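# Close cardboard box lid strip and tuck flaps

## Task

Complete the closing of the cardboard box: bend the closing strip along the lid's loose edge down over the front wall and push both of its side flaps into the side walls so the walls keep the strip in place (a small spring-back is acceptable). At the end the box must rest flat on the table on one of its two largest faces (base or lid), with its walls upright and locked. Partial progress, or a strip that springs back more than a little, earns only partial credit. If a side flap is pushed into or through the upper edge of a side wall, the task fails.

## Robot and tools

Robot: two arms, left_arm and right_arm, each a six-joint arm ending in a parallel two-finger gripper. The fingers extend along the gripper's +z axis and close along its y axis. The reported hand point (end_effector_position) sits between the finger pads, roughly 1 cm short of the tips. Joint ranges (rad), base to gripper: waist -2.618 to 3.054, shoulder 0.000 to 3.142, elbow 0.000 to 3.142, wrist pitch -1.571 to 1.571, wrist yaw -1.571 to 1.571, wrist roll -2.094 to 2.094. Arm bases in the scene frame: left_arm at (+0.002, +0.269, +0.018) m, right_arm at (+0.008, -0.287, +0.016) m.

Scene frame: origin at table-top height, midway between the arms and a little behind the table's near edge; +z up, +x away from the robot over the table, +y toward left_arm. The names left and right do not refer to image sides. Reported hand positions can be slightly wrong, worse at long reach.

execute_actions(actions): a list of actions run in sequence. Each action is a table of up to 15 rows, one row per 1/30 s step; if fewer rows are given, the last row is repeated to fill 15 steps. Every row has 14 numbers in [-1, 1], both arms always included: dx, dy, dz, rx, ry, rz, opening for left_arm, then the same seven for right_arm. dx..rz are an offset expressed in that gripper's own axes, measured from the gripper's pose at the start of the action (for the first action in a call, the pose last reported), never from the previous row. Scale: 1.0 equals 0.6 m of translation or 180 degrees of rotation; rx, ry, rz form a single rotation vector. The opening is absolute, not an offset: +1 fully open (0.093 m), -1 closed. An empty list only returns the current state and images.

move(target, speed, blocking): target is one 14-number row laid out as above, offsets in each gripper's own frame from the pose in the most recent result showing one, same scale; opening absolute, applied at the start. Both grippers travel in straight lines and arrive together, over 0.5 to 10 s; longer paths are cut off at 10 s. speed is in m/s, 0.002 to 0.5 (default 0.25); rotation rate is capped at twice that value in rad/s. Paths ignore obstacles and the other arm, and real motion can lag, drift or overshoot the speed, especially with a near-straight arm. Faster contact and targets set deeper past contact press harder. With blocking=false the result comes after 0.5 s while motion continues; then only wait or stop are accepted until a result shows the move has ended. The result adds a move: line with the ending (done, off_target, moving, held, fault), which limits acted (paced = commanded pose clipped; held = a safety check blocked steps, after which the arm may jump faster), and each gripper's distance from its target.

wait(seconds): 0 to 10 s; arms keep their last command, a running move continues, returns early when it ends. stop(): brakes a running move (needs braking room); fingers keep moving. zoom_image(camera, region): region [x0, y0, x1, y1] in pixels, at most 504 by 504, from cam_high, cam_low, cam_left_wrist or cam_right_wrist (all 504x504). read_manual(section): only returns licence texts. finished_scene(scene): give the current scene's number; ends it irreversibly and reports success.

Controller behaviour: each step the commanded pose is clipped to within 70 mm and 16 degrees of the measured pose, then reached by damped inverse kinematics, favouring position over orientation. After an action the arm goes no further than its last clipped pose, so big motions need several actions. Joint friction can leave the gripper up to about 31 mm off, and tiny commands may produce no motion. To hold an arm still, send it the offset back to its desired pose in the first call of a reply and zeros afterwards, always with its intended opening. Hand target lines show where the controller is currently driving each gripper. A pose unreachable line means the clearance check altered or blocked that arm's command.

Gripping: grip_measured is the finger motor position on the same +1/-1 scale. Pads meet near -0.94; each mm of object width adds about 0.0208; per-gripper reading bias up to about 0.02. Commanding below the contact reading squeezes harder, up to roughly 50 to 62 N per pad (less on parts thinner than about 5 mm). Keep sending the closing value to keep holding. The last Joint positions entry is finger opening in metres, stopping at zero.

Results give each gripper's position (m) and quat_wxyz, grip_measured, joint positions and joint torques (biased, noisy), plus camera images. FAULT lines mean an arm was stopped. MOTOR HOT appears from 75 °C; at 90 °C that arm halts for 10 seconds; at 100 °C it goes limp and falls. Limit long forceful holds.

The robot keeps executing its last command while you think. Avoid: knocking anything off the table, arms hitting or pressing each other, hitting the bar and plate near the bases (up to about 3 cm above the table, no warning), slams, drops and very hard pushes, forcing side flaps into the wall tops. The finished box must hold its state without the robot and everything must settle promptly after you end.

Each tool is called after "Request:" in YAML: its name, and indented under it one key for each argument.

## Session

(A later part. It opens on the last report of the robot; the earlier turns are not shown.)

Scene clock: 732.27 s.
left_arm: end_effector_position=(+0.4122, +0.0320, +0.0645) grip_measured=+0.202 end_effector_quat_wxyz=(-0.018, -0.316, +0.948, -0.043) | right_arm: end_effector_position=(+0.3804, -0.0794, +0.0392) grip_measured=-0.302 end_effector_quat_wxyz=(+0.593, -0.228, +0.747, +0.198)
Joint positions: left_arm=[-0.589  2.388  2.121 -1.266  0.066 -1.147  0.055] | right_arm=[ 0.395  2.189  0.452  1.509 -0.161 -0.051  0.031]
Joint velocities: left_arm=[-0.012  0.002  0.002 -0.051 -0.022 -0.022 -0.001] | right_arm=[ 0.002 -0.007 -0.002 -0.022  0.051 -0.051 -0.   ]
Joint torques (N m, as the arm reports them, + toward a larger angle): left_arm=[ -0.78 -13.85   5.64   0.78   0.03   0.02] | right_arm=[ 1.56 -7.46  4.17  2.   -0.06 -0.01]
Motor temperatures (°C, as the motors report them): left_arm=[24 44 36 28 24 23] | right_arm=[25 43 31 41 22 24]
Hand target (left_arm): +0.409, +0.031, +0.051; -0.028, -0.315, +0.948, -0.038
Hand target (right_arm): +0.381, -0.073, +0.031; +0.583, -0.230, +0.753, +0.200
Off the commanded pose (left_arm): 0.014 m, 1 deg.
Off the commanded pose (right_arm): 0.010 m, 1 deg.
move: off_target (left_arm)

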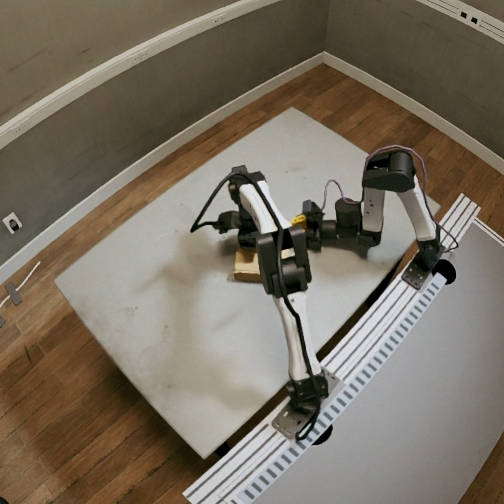

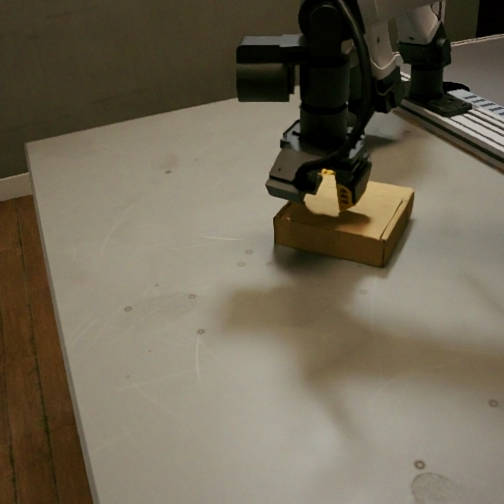

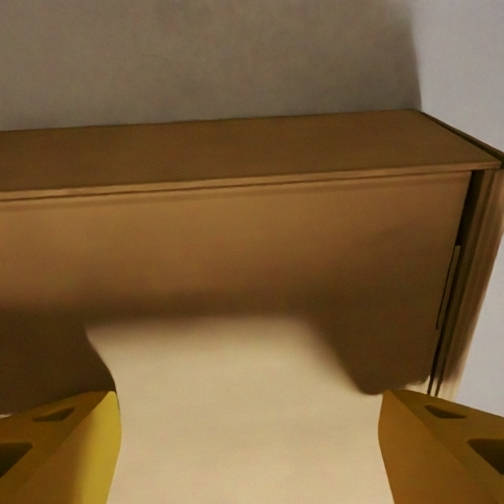

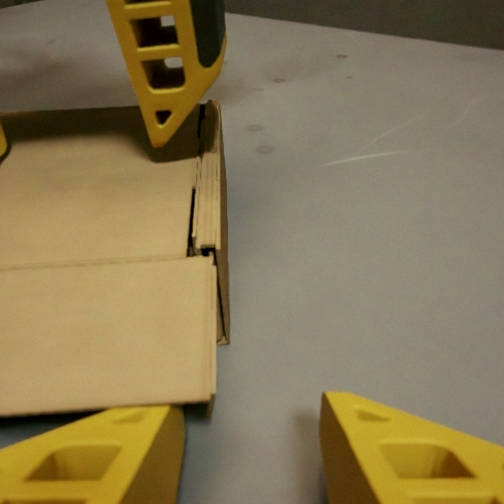

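Request:
move:
  target: [0.005,0.0,0.04,0,0.005,0,0.2,0.035,0.025,-0.02,-0.025,0.02,0,-0.3]
  speed: 0.06

Scene clock: 742.90 s.
left_arm: end_effector_position=(+0.4145, +0.0305, +0.0583) grip_measured=+0.202 end_effector_quat_wxyz=(-0.014, -0.315, +0.948, -0.048) | right_arm: end_effector_position=(+0.3686, -0.0736, +0.0350) grip_measured=-0.302 end_effector_quat_wxyz=(+0.579, -0.250, +0.745, +0.219)
Joint positions: left_arm=[-0.589  2.388  2.095 -1.229  0.066 -1.147  0.055] | right_arm=[ 0.395  2.189  0.432  1.509 -0.222 -0.058  0.031]
Joint velocities: left_arm=[-0.012  0.002 -0.012 -0.022 -0.022  0.007 -0.   ] | right_arm=[-0.012 -0.007 -0.012 -0.037 -0.066  0.007  0.   ]
Joint torques (N m, as the arm reports them, + toward a larger angle): left_arm=[ -1.08 -13.79   4.35   1.08   0.11   0.  ] | right_arm=[-0.07 -8.01  1.12  2.11 -0.24 -0.15]
Motor temperatures (°C, as the motors report them): left_arm=[24 46 36 28 24 23] | right_arm=[25 43 31 42 22 24]
Hand target (left_arm): +0.409, +0.028, +0.041; -0.026, -0.315, +0.948, -0.045
Hand target (right_arm): +0.358, -0.077, +0.022; +0.559, -0.258, +0.757, +0.220
Off the commanded pose (left_arm): 0.018 m, 1 deg.
Off the commanded pose (right_arm): 0.017 m, 3 deg.
move: off_target (left_arm, right_arm)

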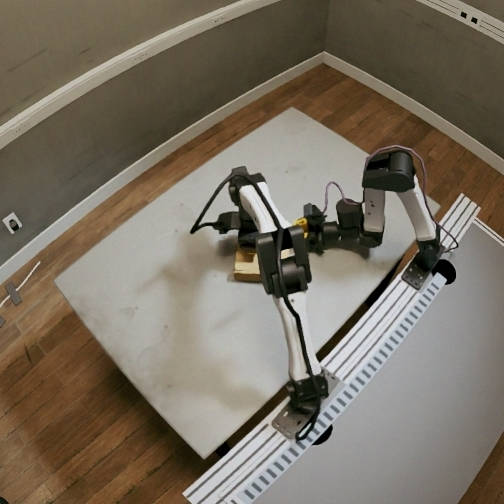

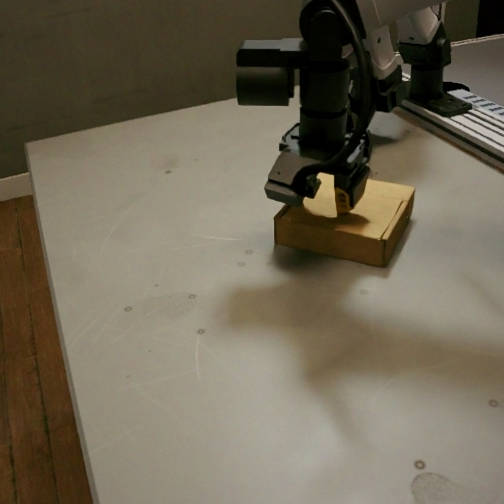

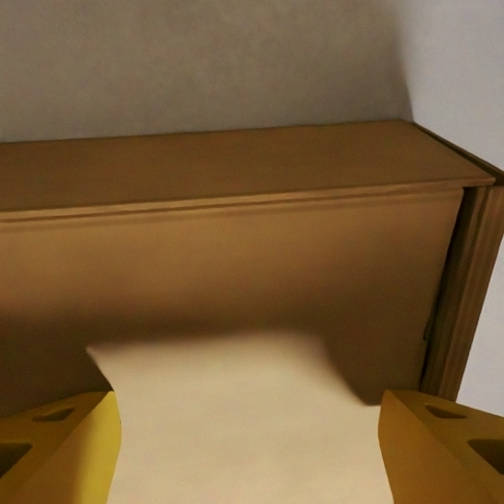

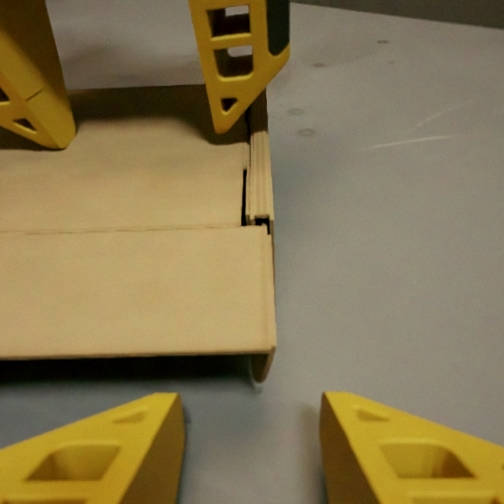

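Lower further (pitch down).

Request:
move:
  target: [0.008,0.003,0.03,0,0.008,0,0.2,0.035,0,0,0,0.03,0,-0.3]
  speed: 0.06

Scene clock: 747.27 s.
left_arm: end_effector_position=(+0.4144, +0.0304, +0.0584) grip_measured=+0.202 end_effector_quat_wxyz=(-0.012, -0.315, +0.948, -0.051) | right_arm: end_effector_position=(+0.3657, -0.0742, +0.0255) grip_measured=-0.302 end_effector_quat_wxyz=(+0.563, -0.259, +0.756, +0.212)
Joint positions: left_arm=[-0.589  2.379  2.079 -1.215  0.067 -1.147  0.055] | right_arm=[ 0.395  2.183  0.432  1.457 -0.224 -0.077  0.031]
Joint velocities: left_arm=[ 0.007 -0.022 -0.002  0.051 -0.037 -0.007  0.   ] | right_arm=[ 0.002 -0.012 -0.002 -0.066 -0.037 -0.066  0.001]
Joint torques (N m, as the arm reports them, + toward a larger angle): left_arm=[ -0.89 -13.64   4.15   1.08   0.19   0.03] | right_arm=[ 0.19 -9.    2.95  1.67 -0.1  -0.08]
Motor temperatures (°C, as the motors report them): left_arm=[24 47 36 28 24 23] | right_arm=[25 43 31 42 22 24]
Hand target (left_arm): +0.409, +0.027, +0.041; -0.026, -0.315, +0.947, -0.051
Hand target (right_arm): +0.364, -0.077, +0.015; +0.544, -0.260, +0.771, +0.206
Off the commanded pose (left_arm): 0.019 m, 2 deg.
Off the commanded pose (right_arm): 0.011 m, 3 deg.
move: off_target (left_arm, right_arm)

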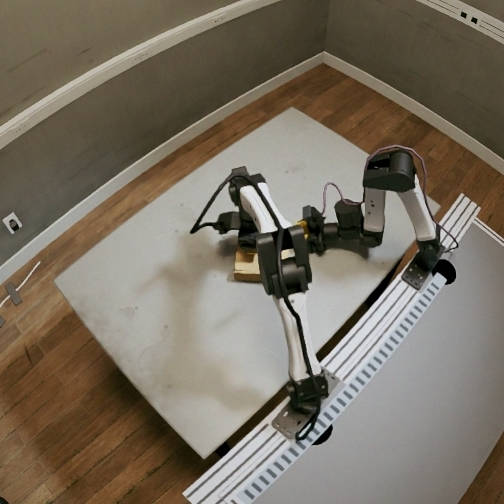

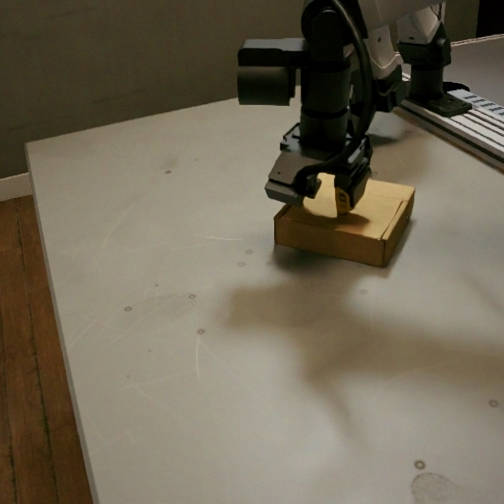

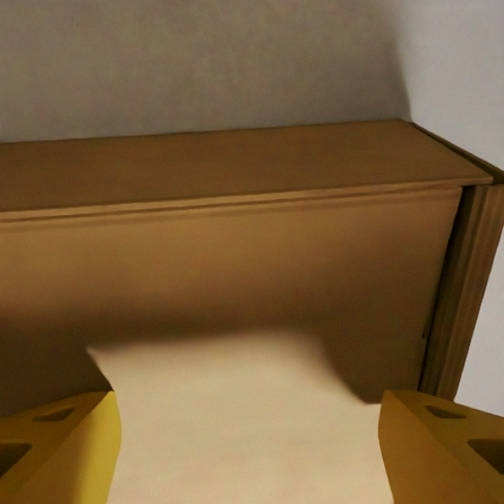

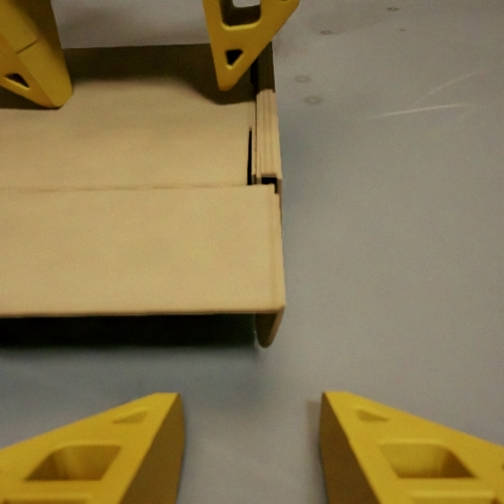

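Request:
move:
  target: [0.008,0.003,0.03,0,0.008,0,0.2,0.0,-0.003,0.055,0,0,0,-0.3]
  speed: 0.05

Scene clock: 752.07 s.
left_arm: end_effector_position=(+0.4143, +0.0304, +0.0584) grip_measured=+0.202 end_effector_quat_wxyz=(-0.010, -0.315, +0.947, -0.053) | right_arm: end_effector_position=(+0.3912, -0.0617, +0.0282) grip_measured=-0.302 end_effector_quat_wxyz=(+0.579, -0.257, +0.745, +0.211)
Joint positions: left_arm=[-0.589  2.371  2.065 -1.202  0.068 -1.147  0.055] | right_arm=[ 0.4    2.23   0.541  1.433 -0.213 -0.078  0.031]
Joint velocities: left_arm=[-0.002 -0.012  0.002 -0.051 -0.051 -0.066 -0.001] | right_arm=[-0.002 -0.007 -0.007  0.081 -0.051 -0.007 -0.001]
Joint torques (N m, as the arm reports them, + toward a larger angle): left_arm=[ -0.78 -13.77   4.37   1.14   0.21   0.  ] | right_arm=[ 1.57 -7.91  4.37  1.89 -0.11  0.01]
Motor temperatures (°C, as the motors report them): left_arm=[24 47 36 28 24 23] | right_arm=[25 43 31 41 22 24]
Hand target (left_arm): +0.409, +0.027, +0.041; -0.024, -0.315, +0.947, -0.054
Hand target (right_arm): +0.390, -0.055, +0.016; +0.563, -0.259, +0.756, +0.212
Off the commanded pose (left_arm): 0.019 m, 2 deg.
Off the commanded pose (right_arm): 0.014 m, 2 deg.
move: off_target (left_arm, right_arm)

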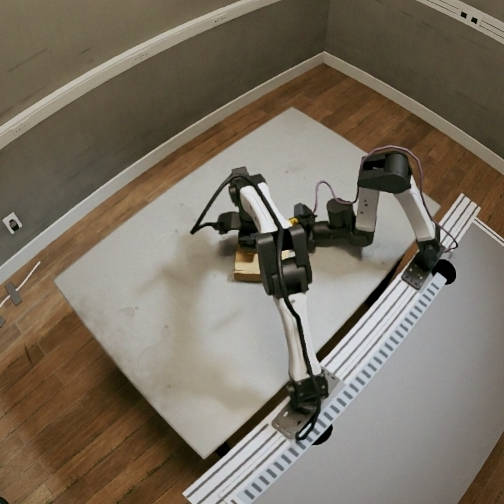

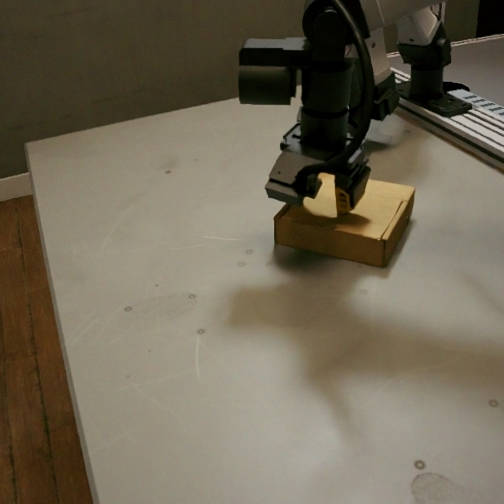

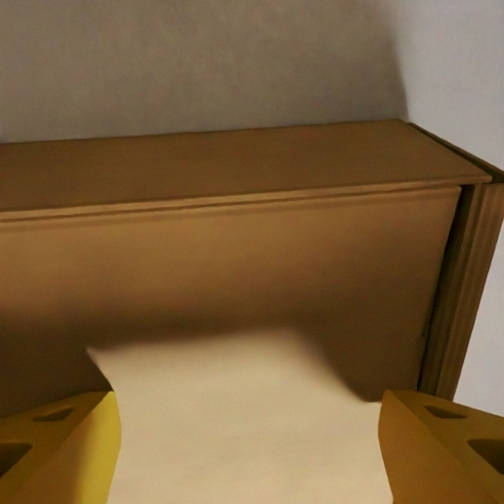

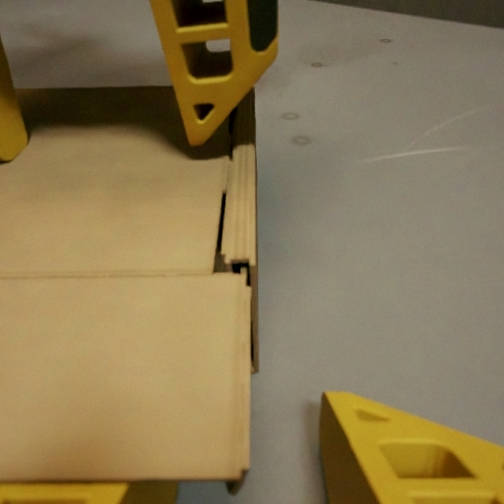

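Request:
execute_actions:
  actions:
    - [[0.008,0.003,0.03,0,0.008,0,0.2,0,0,0,0,0,0,-1]]

Request:
move:
  target: [0.008,0.003,0.03,0,0.008,0,0.2,-0.005,-0.015,0,0,0,-0.155,-1]
  speed: 0.12

Request:
move:
  target: [0.008,0.003,0.033,0,0.008,0,0.2,0.01,0,0,0,0,0.15,-0.5]
  speed: 0.15

Request:
move:
  target: [0.008,0.003,0.03,0,0.008,0,0.2,0.02,0.0,-0.085,0,0,0,-0.3]
  speed: 0.1

Scene clock: 759.20 s.
left_arm: end_effector_position=(+0.4142, +0.0301, +0.0586) grip_measured=+0.202 end_effector_quat_wxyz=(-0.008, -0.315, +0.947, -0.056) | right_arm: end_effector_position=(+0.3913, -0.0617, +0.0284) grip_measured=-0.969 end_effector_quat_wxyz=(+0.579, -0.257, +0.744, +0.211)
Joint positions: left_arm=[-0.589  2.363  2.052 -1.19   0.069 -1.147  0.055] | right_arm=[ 0.4    2.23   0.541  1.434 -0.213 -0.078  0.   ]
Joint velocities: left_arm=[ 0.007  0.007  0.012  0.007 -0.081 -0.037 -0.   ] | right_arm=[-0.017 -0.007  0.012 -0.081  0.051  0.022  0.   ]
Joint torques (N m, as the arm reports them, + toward a larger angle): left_arm=[ -1.01 -13.59   4.22   1.16   0.19   0.09] | right_arm=[ 0.39 -9.5   2.79  2.22 -0.16 -0.08]
Motor temperatures (°C, as the motors report them): left_arm=[24 48 36 28 24 23] | right_arm=[25 43 31 41 22 24]
Hand target (left_arm): +0.409, +0.027, +0.041; -0.022, -0.314, +0.947, -0.056
Hand target (right_arm): +0.391, -0.062, +0.028; +0.579, -0.257, +0.745, +0.211
Off the commanded pose (left_arm): 0.019 m, 2 deg.
Off the commanded pose (right_arm): 0.000 m, 0 deg.

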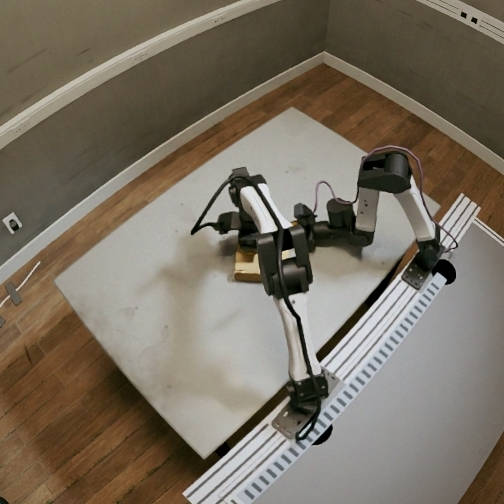

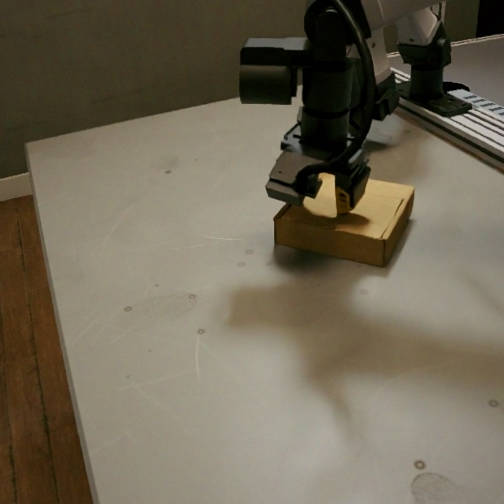

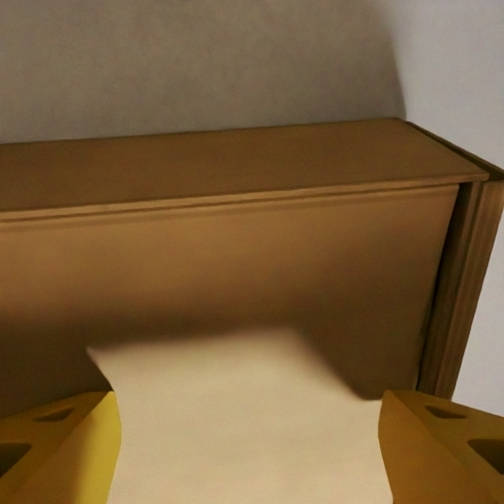

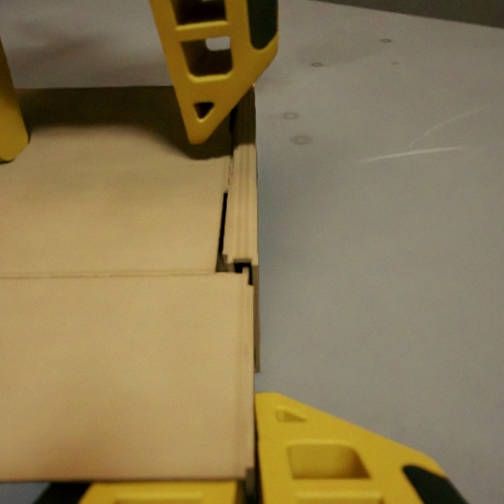

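Scene clock: 761.70 s.
left_arm: end_effector_position=(+0.4118, +0.0305, +0.0638) grip_measured=+0.202 end_effector_quat_wxyz=(-0.009, -0.315, +0.947, -0.059) | right_arm: end_effector_position=(+0.3987, -0.0676, +0.0434) grip_measured=-0.969 end_effector_quat_wxyz=(+0.629, -0.396, +0.664, +0.076)
Joint positions: left_arm=[-0.589  2.345  2.041 -1.194  0.074 -1.147  0.055] | right_arm=[ 0.383  2.207  0.541  1.458 -0.211 -0.501  0.   ]
Joint velocities: left_arm=[-0.007 -0.012  0.002  0.022 -0.022 -0.051 -0.001] | right_arm=[-0.007 -0.007 -0.017  0.037  0.007  0.066  0.   ]
Joint torques (N m, as the arm reports them, + toward a larger angle): left_arm=[ -0.9  -12.87   4.06   1.35   0.13   0.05] | right_arm=[-0.82 -8.66  3.61  1.82 -0.38 -0.59]
Motor temperatures (°C, as the motors report them): left_arm=[24 49 36 28 24 23] | right_arm=[25 43 31 41 22 24]
Hand target (left_arm): +0.409, +0.027, +0.042; -0.021, -0.314, +0.947, -0.060
Hand target (right_arm): +0.397, -0.069, +0.031; +0.614, -0.427, +0.660, +0.065
Off the commanded pose (left_arm): 0.023 m, 1 deg.
Off the commanded pose (right_arm): 0.012 m, 4 deg.
move: off_target (left_arm, right_arm)

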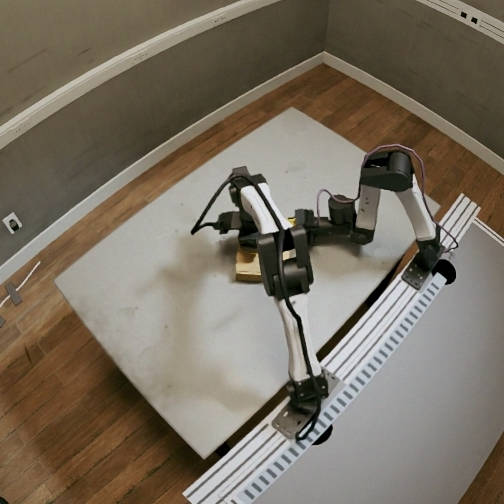

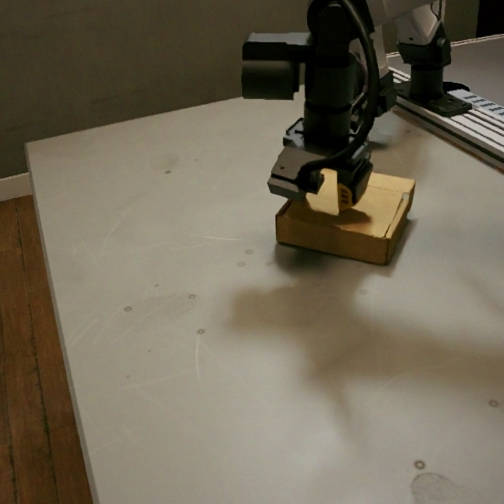

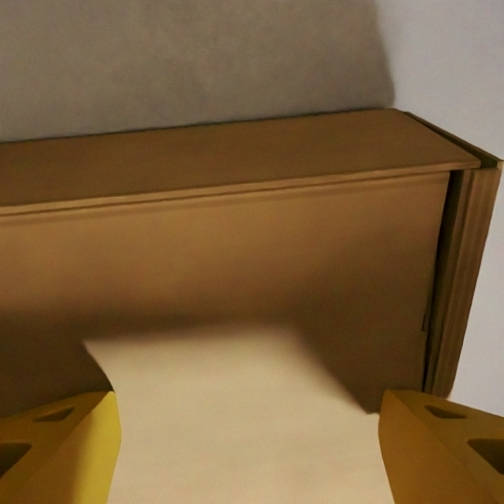

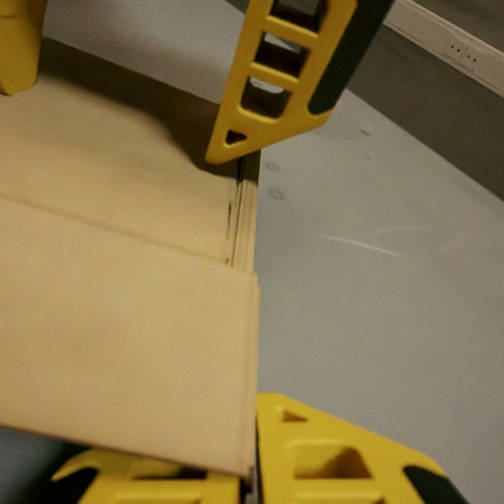

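Scene clock: 763.70 s.
left_arm: end_effector_position=(+0.4136, +0.0273, +0.0603) grip_measured=+0.202 end_effector_quat_wxyz=(-0.008, -0.314, +0.947, -0.069) | right_arm: end_effector_position=(+0.3977, -0.0680, +0.0382) grip_measured=-0.502 end_effector_quat_wxyz=(+0.592, -0.237, +0.740, +0.215)
Joint positions: left_arm=[-0.589  2.343  2.021 -1.16   0.086 -1.147  0.055] | right_arm=[ 0.383  2.22   0.541  1.46  -0.211 -0.047  0.021]
Joint velocities: left_arm=[ 0.002 -0.007 -0.002 -0.051  0.022 -0.022 -0.001] | right_arm=[ 0.012  0.002 -0.002  0.051  0.022 -0.051  0.   ]
Joint torques (N m, as the arm reports them, + toward a larger angle): left_arm=[ -0.97 -13.88   4.49   1.     0.07   0.04] | right_arm=[-0.57 -8.56  3.09  2.42 -0.24  0.02]
Motor temperatures (°C, as the motors report them): left_arm=[24 49 36 28 24 23] | right_arm=[25 43 31 42 22 24]
Hand target (left_arm): +0.407, +0.027, +0.045; -0.021, -0.314, +0.947, -0.063
Hand target (right_arm): +0.399, -0.070, +0.038; +0.594, -0.230, +0.739, +0.220
Off the commanded pose (left_arm): 0.017 m, 2 deg.
Off the commanded pose (right_arm): 0.003 m, 1 deg.
move: off_target (left_arm)

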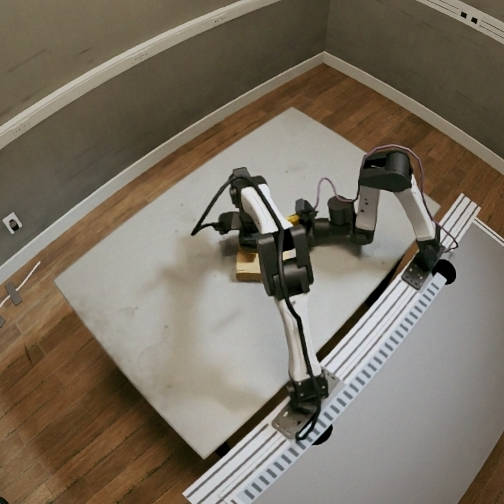

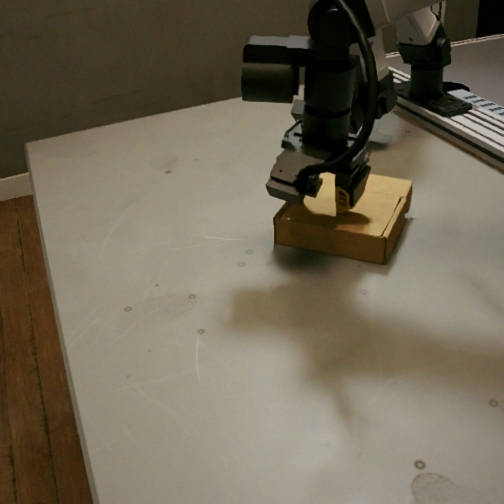

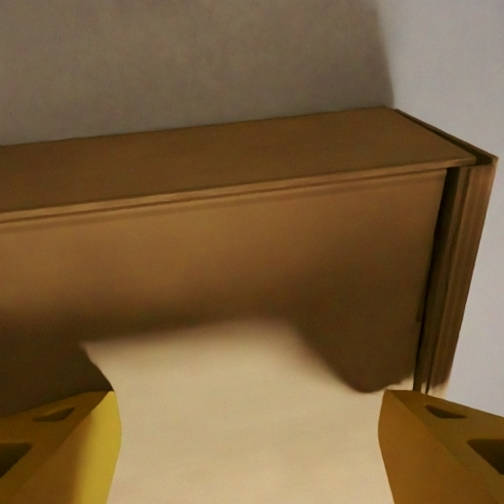

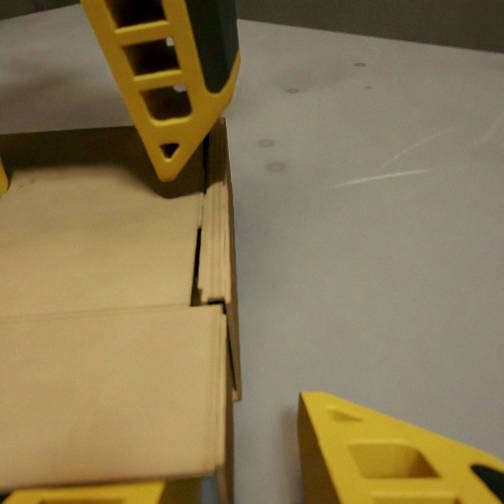

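Scene clock: 764.63 s.
left_arm: end_effector_position=(+0.4141, +0.0280, +0.0598) grip_measured=+0.202 end_effector_quat_wxyz=(-0.006, -0.315, +0.947, -0.069) | right_arm: end_effector_position=(+0.3637, -0.0971, +0.0398) grip_measured=-0.302 end_effector_quat_wxyz=(+0.589, -0.235, +0.743, +0.212)
Joint positions: left_arm=[-0.587  2.342  2.017 -1.155  0.084 -1.147  0.055] | right_arm=[ 0.338  2.18   0.366  1.585 -0.248 -0.058  0.031]
Joint velocities: left_arm=[ 0.002  0.002  0.002 -0.022  0.007 -0.066  0.   ] | right_arm=[-0.007  0.002 -0.007 -0.051  0.022  0.007 -0.   ]
Joint torques (N m, as the arm reports them, + toward a larger angle): left_arm=[ -0.94 -13.67   4.13   1.26   0.22   0.08] | right_arm=[-0.52 -9.    0.6   2.23 -0.27 -0.13]
Motor temperatures (°C, as the motors report them): left_arm=[24 49 36 28 24 23] | right_arm=[25 43 31 42 22 24]
Hand target (left_arm): +0.409, +0.023, +0.043; -0.020, -0.313, +0.947, -0.072
Hand target (right_arm): +0.357, -0.100, +0.038; +0.584, -0.240, +0.746, +0.213
Off the commanded pose (left_arm): 0.019 m, 2 deg.
Off the commanded pose (right_arm): 0.009 m, 1 deg.
joint sent to its limit (right arm) — the command would take joint 4 (wrist pitch) past its upper limit, so that joint was sent only as far as its limit.
move: off_target (left_arm)

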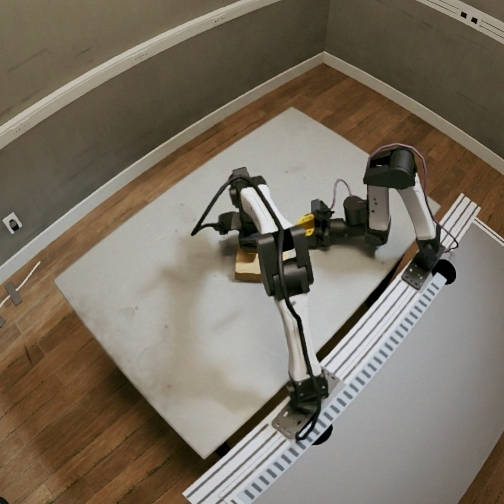

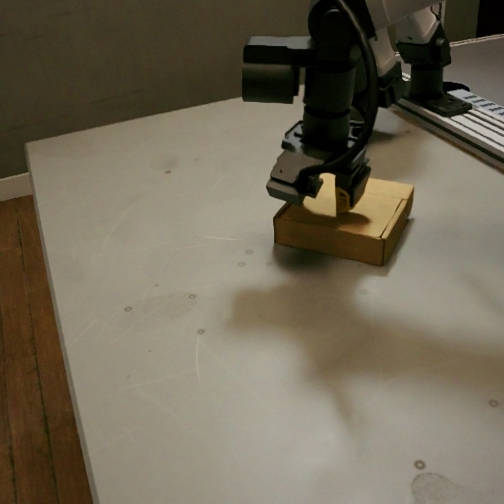

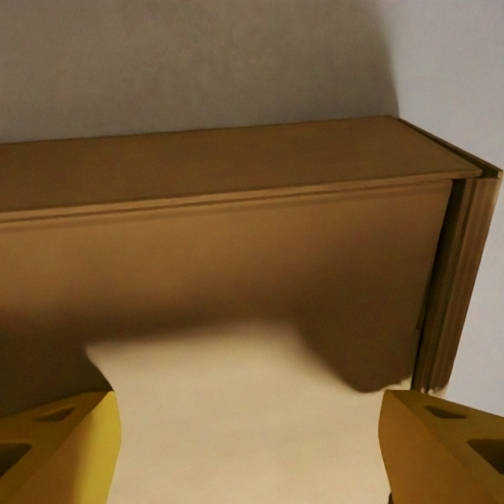

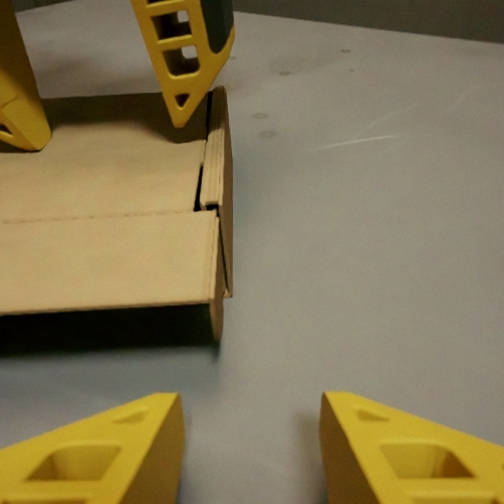

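Request:
move:
  target: [0.0,0.05,-0.04,-0.04,0.0,0,0.2,-0.06,0.13,0.05,-0.02,0.17,0,1]
  speed: 0.12

Request:
move:
  target: [0.005,0.0,0.085,0,0.008,0,0.2,0,0,0,0,0,0,1]
  speed: 0.08

Scene clock: 781.97 s.
left_arm: end_effector_position=(+0.3916, +0.0522, +0.0699) grip_measured=+0.202 end_effector_quat_wxyz=(-0.033, -0.313, +0.949, -0.006) | right_arm: end_effector_position=(+0.3480, -0.0162, +0.0674) grip_measured=+1.000 end_effector_quat_wxyz=(+0.368, -0.298, +0.865, +0.164)
Joint positions: left_arm=[-0.582  2.338  2.056 -1.328  0.039 -1.133  0.055] | right_arm=[ 0.609  1.735  0.805  0.18  -0.041 -0.001  0.093]
Joint velocities: left_arm=[-0.012 -0.007 -0.002 -0.007 -0.066  0.007  0.   ] | right_arm=[-0.017 -0.002  0.002  0.022 -0.007  0.007  0.   ]
Joint torques (N m, as the arm reports them, + toward a larger angle): left_arm=[  0.04 -15.25   8.78   0.13  -0.09   0.16] | right_arm=[ 1.42 -8.56  7.58  1.63 -0.08 -0.01]
Motor temperatures (°C, as the motors report them): left_arm=[24 51 36 27 24 23] | right_arm=[25 44 31 43 22 24]
Hand target (left_arm): +0.395, +0.055, +0.080; -0.027, -0.313, +0.949, -0.009
Hand target (right_arm): +0.347, -0.011, +0.070; +0.366, -0.300, +0.866, +0.164
Off the commanded pose (left_arm): 0.011 m, 1 deg.
Off the commanded pose (right_arm): 0.005 m, 1 deg.
move: off_target (left_arm)

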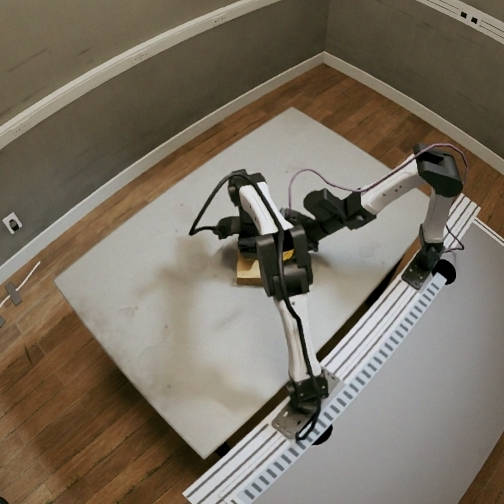

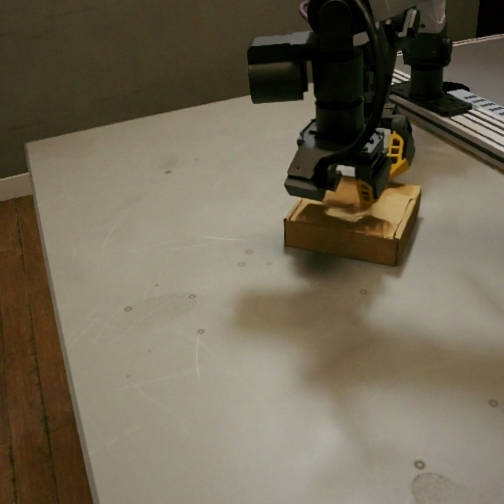

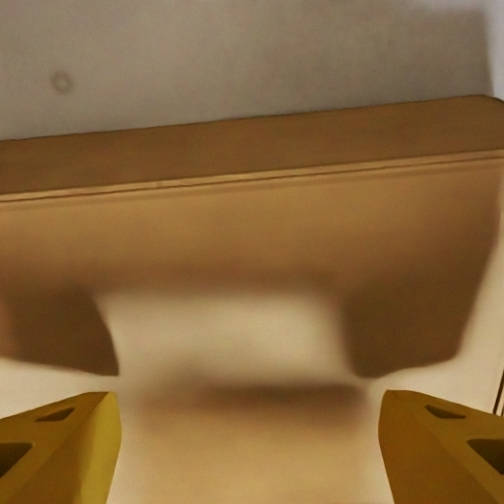

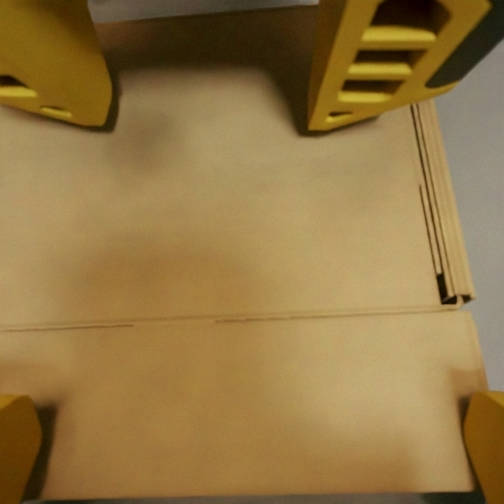

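Scene clock: 782.87 s.
left_arm: end_effector_position=(+0.3898, +0.0522, +0.0545) grip_measured=+0.202 end_effector_quat_wxyz=(-0.029, -0.313, +0.949, -0.014) | right_arm: end_effector_position=(+0.3480, -0.0162, +0.0674) grip_measured=+1.000 end_effector_quat_wxyz=(+0.368, -0.298, +0.865, +0.164)
Joint positions: left_arm=[-0.582  2.315  1.955 -1.232  0.042 -1.133  0.055] | right_arm=[ 0.609  1.735  0.805  0.18  -0.041 -0.001  0.093]
Joint velocities: left_arm=[ 0.012 -0.007 -0.012  0.037  0.051  0.066  0.   ] | right_arm=[-0.032  0.007 -0.017 -0.037 -0.022 -0.007  0.   ]
Joint torques (N m, as the arm reports them, + toward a larger angle): left_arm=[ -0.99 -10.76   3.05   1.31   0.14   0.03] | right_arm=[ 0.29 -8.79  6.29  1.84 -0.12 -0.08]
Motor temperatures (°C, as the motors report them): left_arm=[24 51 36 27 24 23] | right_arm=[25 44 31 43 22 24]
Hand target (left_arm): +0.385, +0.049, +0.021; -0.046, -0.313, +0.949, -0.009
Hand target (right_arm): +0.348, -0.016, +0.067; +0.368, -0.298, +0.865, +0.164
Off the commanded pose (left_arm): 0.036 m, 2 deg.
Off the commanded pose (right_arm): 0.000 m, 0 deg.
move: off_target (left_arm)

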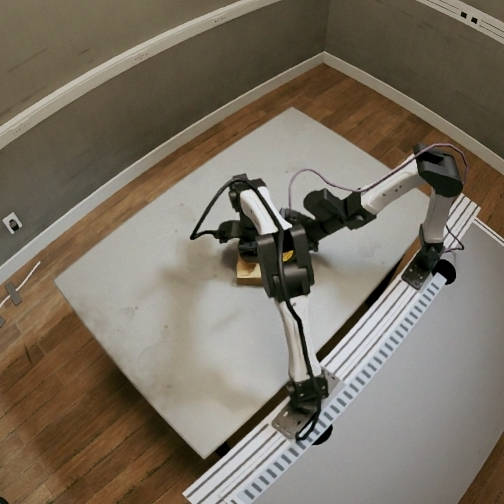

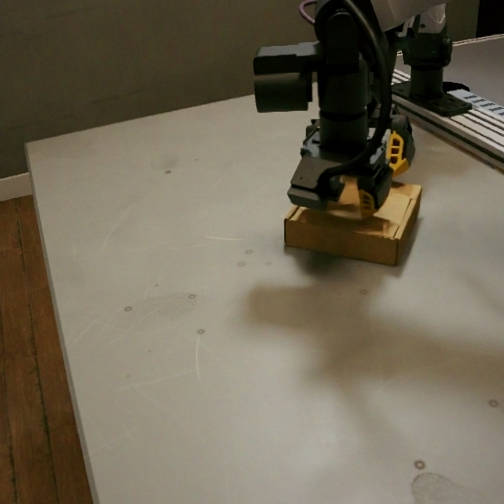

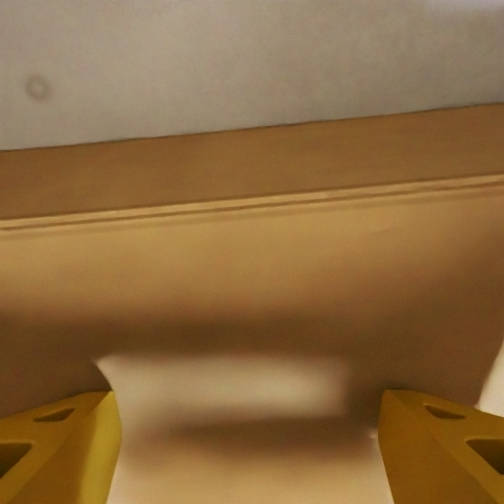

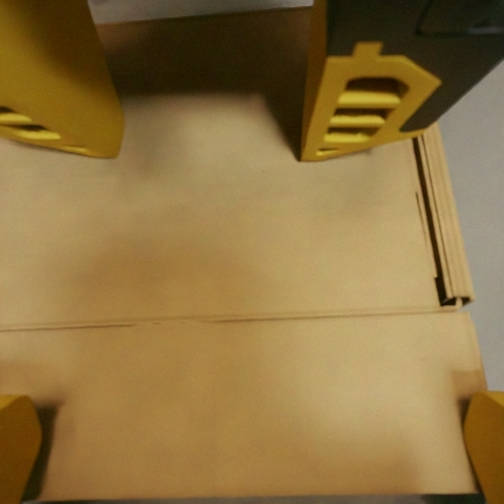

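Request:
move:
  target: [0.008,0.0,0.05,0,0.01,0,0.2,0,0.035,0,0,0,0,1]
  speed: 0.08

Request:
move:
  target: [0.008,0.0,0.05,0,0.01,0,0.2,0.035,0,0.032,0,0,0,1]
  speed: 0.03

Scene clock: 790.00 s.
left_arm: end_effector_position=(+0.3898, +0.0521, +0.0550) grip_measured=+0.202 end_effector_quat_wxyz=(-0.024, -0.313, +0.949, -0.019) | right_arm: end_effector_position=(+0.3367, -0.0027, +0.0680) grip_measured=+1.000 end_effector_quat_wxyz=(+0.367, -0.298, +0.865, +0.166)
Joint positions: left_arm=[-0.582  2.299  1.93  -1.209  0.042 -1.133  0.055] | right_arm=[ 0.663  1.735  0.805  0.18  -0.006  0.037  0.093]
Joint velocities: left_arm=[ 0.007 -0.002 -0.012  0.037  0.007 -0.066  0.   ] | right_arm=[-0.007 -0.002  0.012 -0.007  0.022 -0.037  0.   ]
Joint torques (N m, as the arm reports them, + toward a larger angle): left_arm=[ -0.95 -11.09   3.24   1.23   0.23   0.02] | right_arm=[ 1.44 -8.99  6.27  1.82 -0.03  0.01]
Motor temperatures (°C, as the motors report them): left_arm=[24 50 35 27 24 23] | right_arm=[25 44 32 43 22 24]
Hand target (left_arm): +0.383, +0.048, +0.026; -0.044, -0.313, +0.949, -0.018
Hand target (right_arm): +0.334, +0.000, +0.069; +0.368, -0.297, +0.865, +0.166
Off the commanded pose (left_arm): 0.031 m, 2 deg.
Off the commanded pose (right_arm): 0.003 m, 0 deg.
move: off_target (left_arm)

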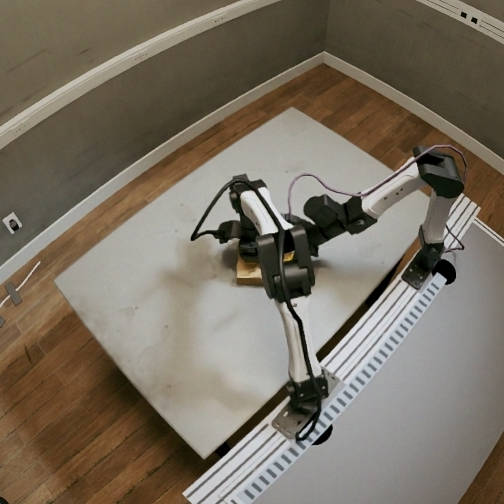

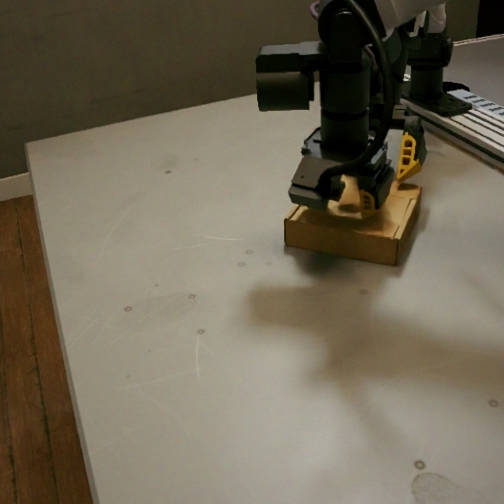

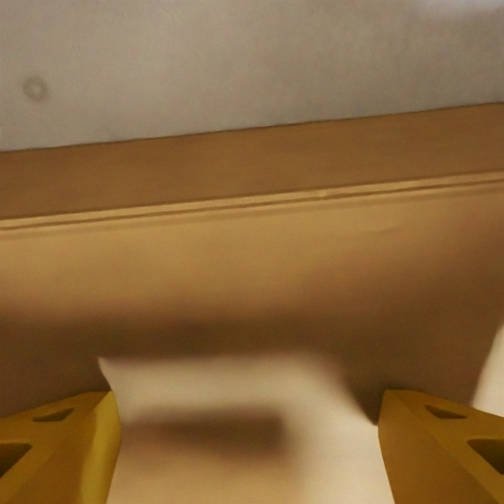

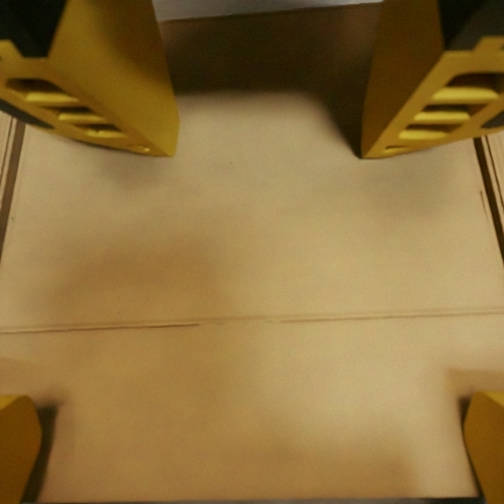

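Scene clock: 791.23 s.
left_arm: end_effector_position=(+0.3898, +0.0522, +0.0553) grip_measured=+0.202 end_effector_quat_wxyz=(-0.020, -0.313, +0.949, -0.024) | right_arm: end_effector_position=(+0.3452, +0.0048, +0.0633) grip_measured=+1.000 end_effector_quat_wxyz=(+0.392, -0.294, +0.854, +0.176)
Joint positions: left_arm=[-0.582  2.285  1.909 -1.189  0.042 -1.133  0.055] | right_arm=[ 0.663  1.787  0.788  0.307 -0.006  0.037  0.093]
Joint velocities: left_arm=[-0.002 -0.017 -0.007 -0.066 -0.066 -0.066  0.   ] | right_arm=[ 0.002 -0.002 -0.002 -0.081  0.022  0.022  0.   ]
Joint torques (N m, as the arm reports them, + toward a larger angle): left_arm=[ -0.92 -11.19   3.2    1.24   0.24   0.01] | right_arm=[ 0.54 -6.97  4.27  1.91 -0.12 -0.05]
Motor temperatures (°C, as the motors report them): left_arm=[24 50 35 27 24 23] | right_arm=[25 44 32 43 22 24]
Hand target (left_arm): +0.384, +0.048, +0.027; -0.039, -0.312, +0.949, -0.023
Hand target (right_arm): +0.335, -0.002, +0.040; +0.367, -0.298, +0.865, +0.166
Off the commanded pose (left_arm): 0.031 m, 2 deg.
Off the commanded pose (right_arm): 0.026 m, 3 deg.
move: off_target (left_arm, right_arm)

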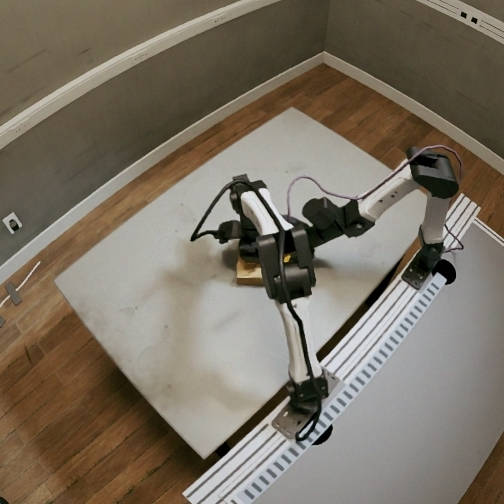

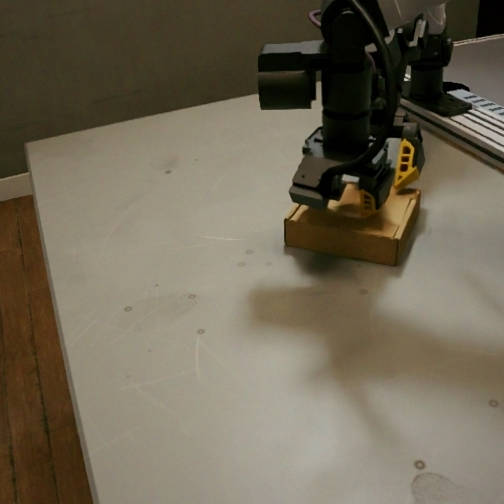

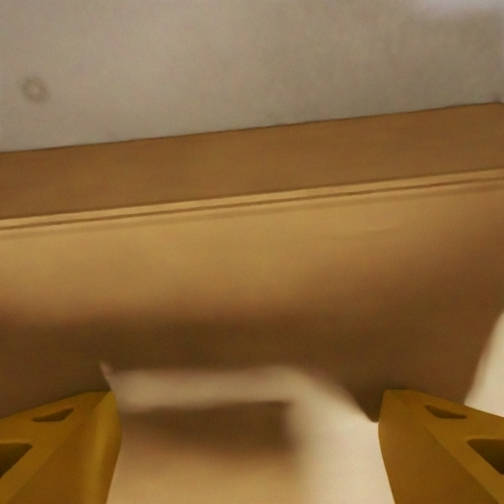

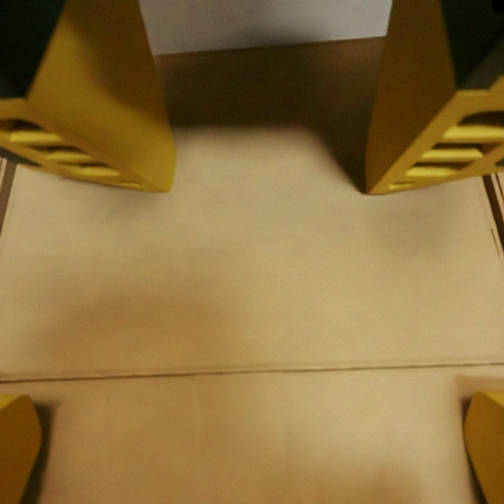

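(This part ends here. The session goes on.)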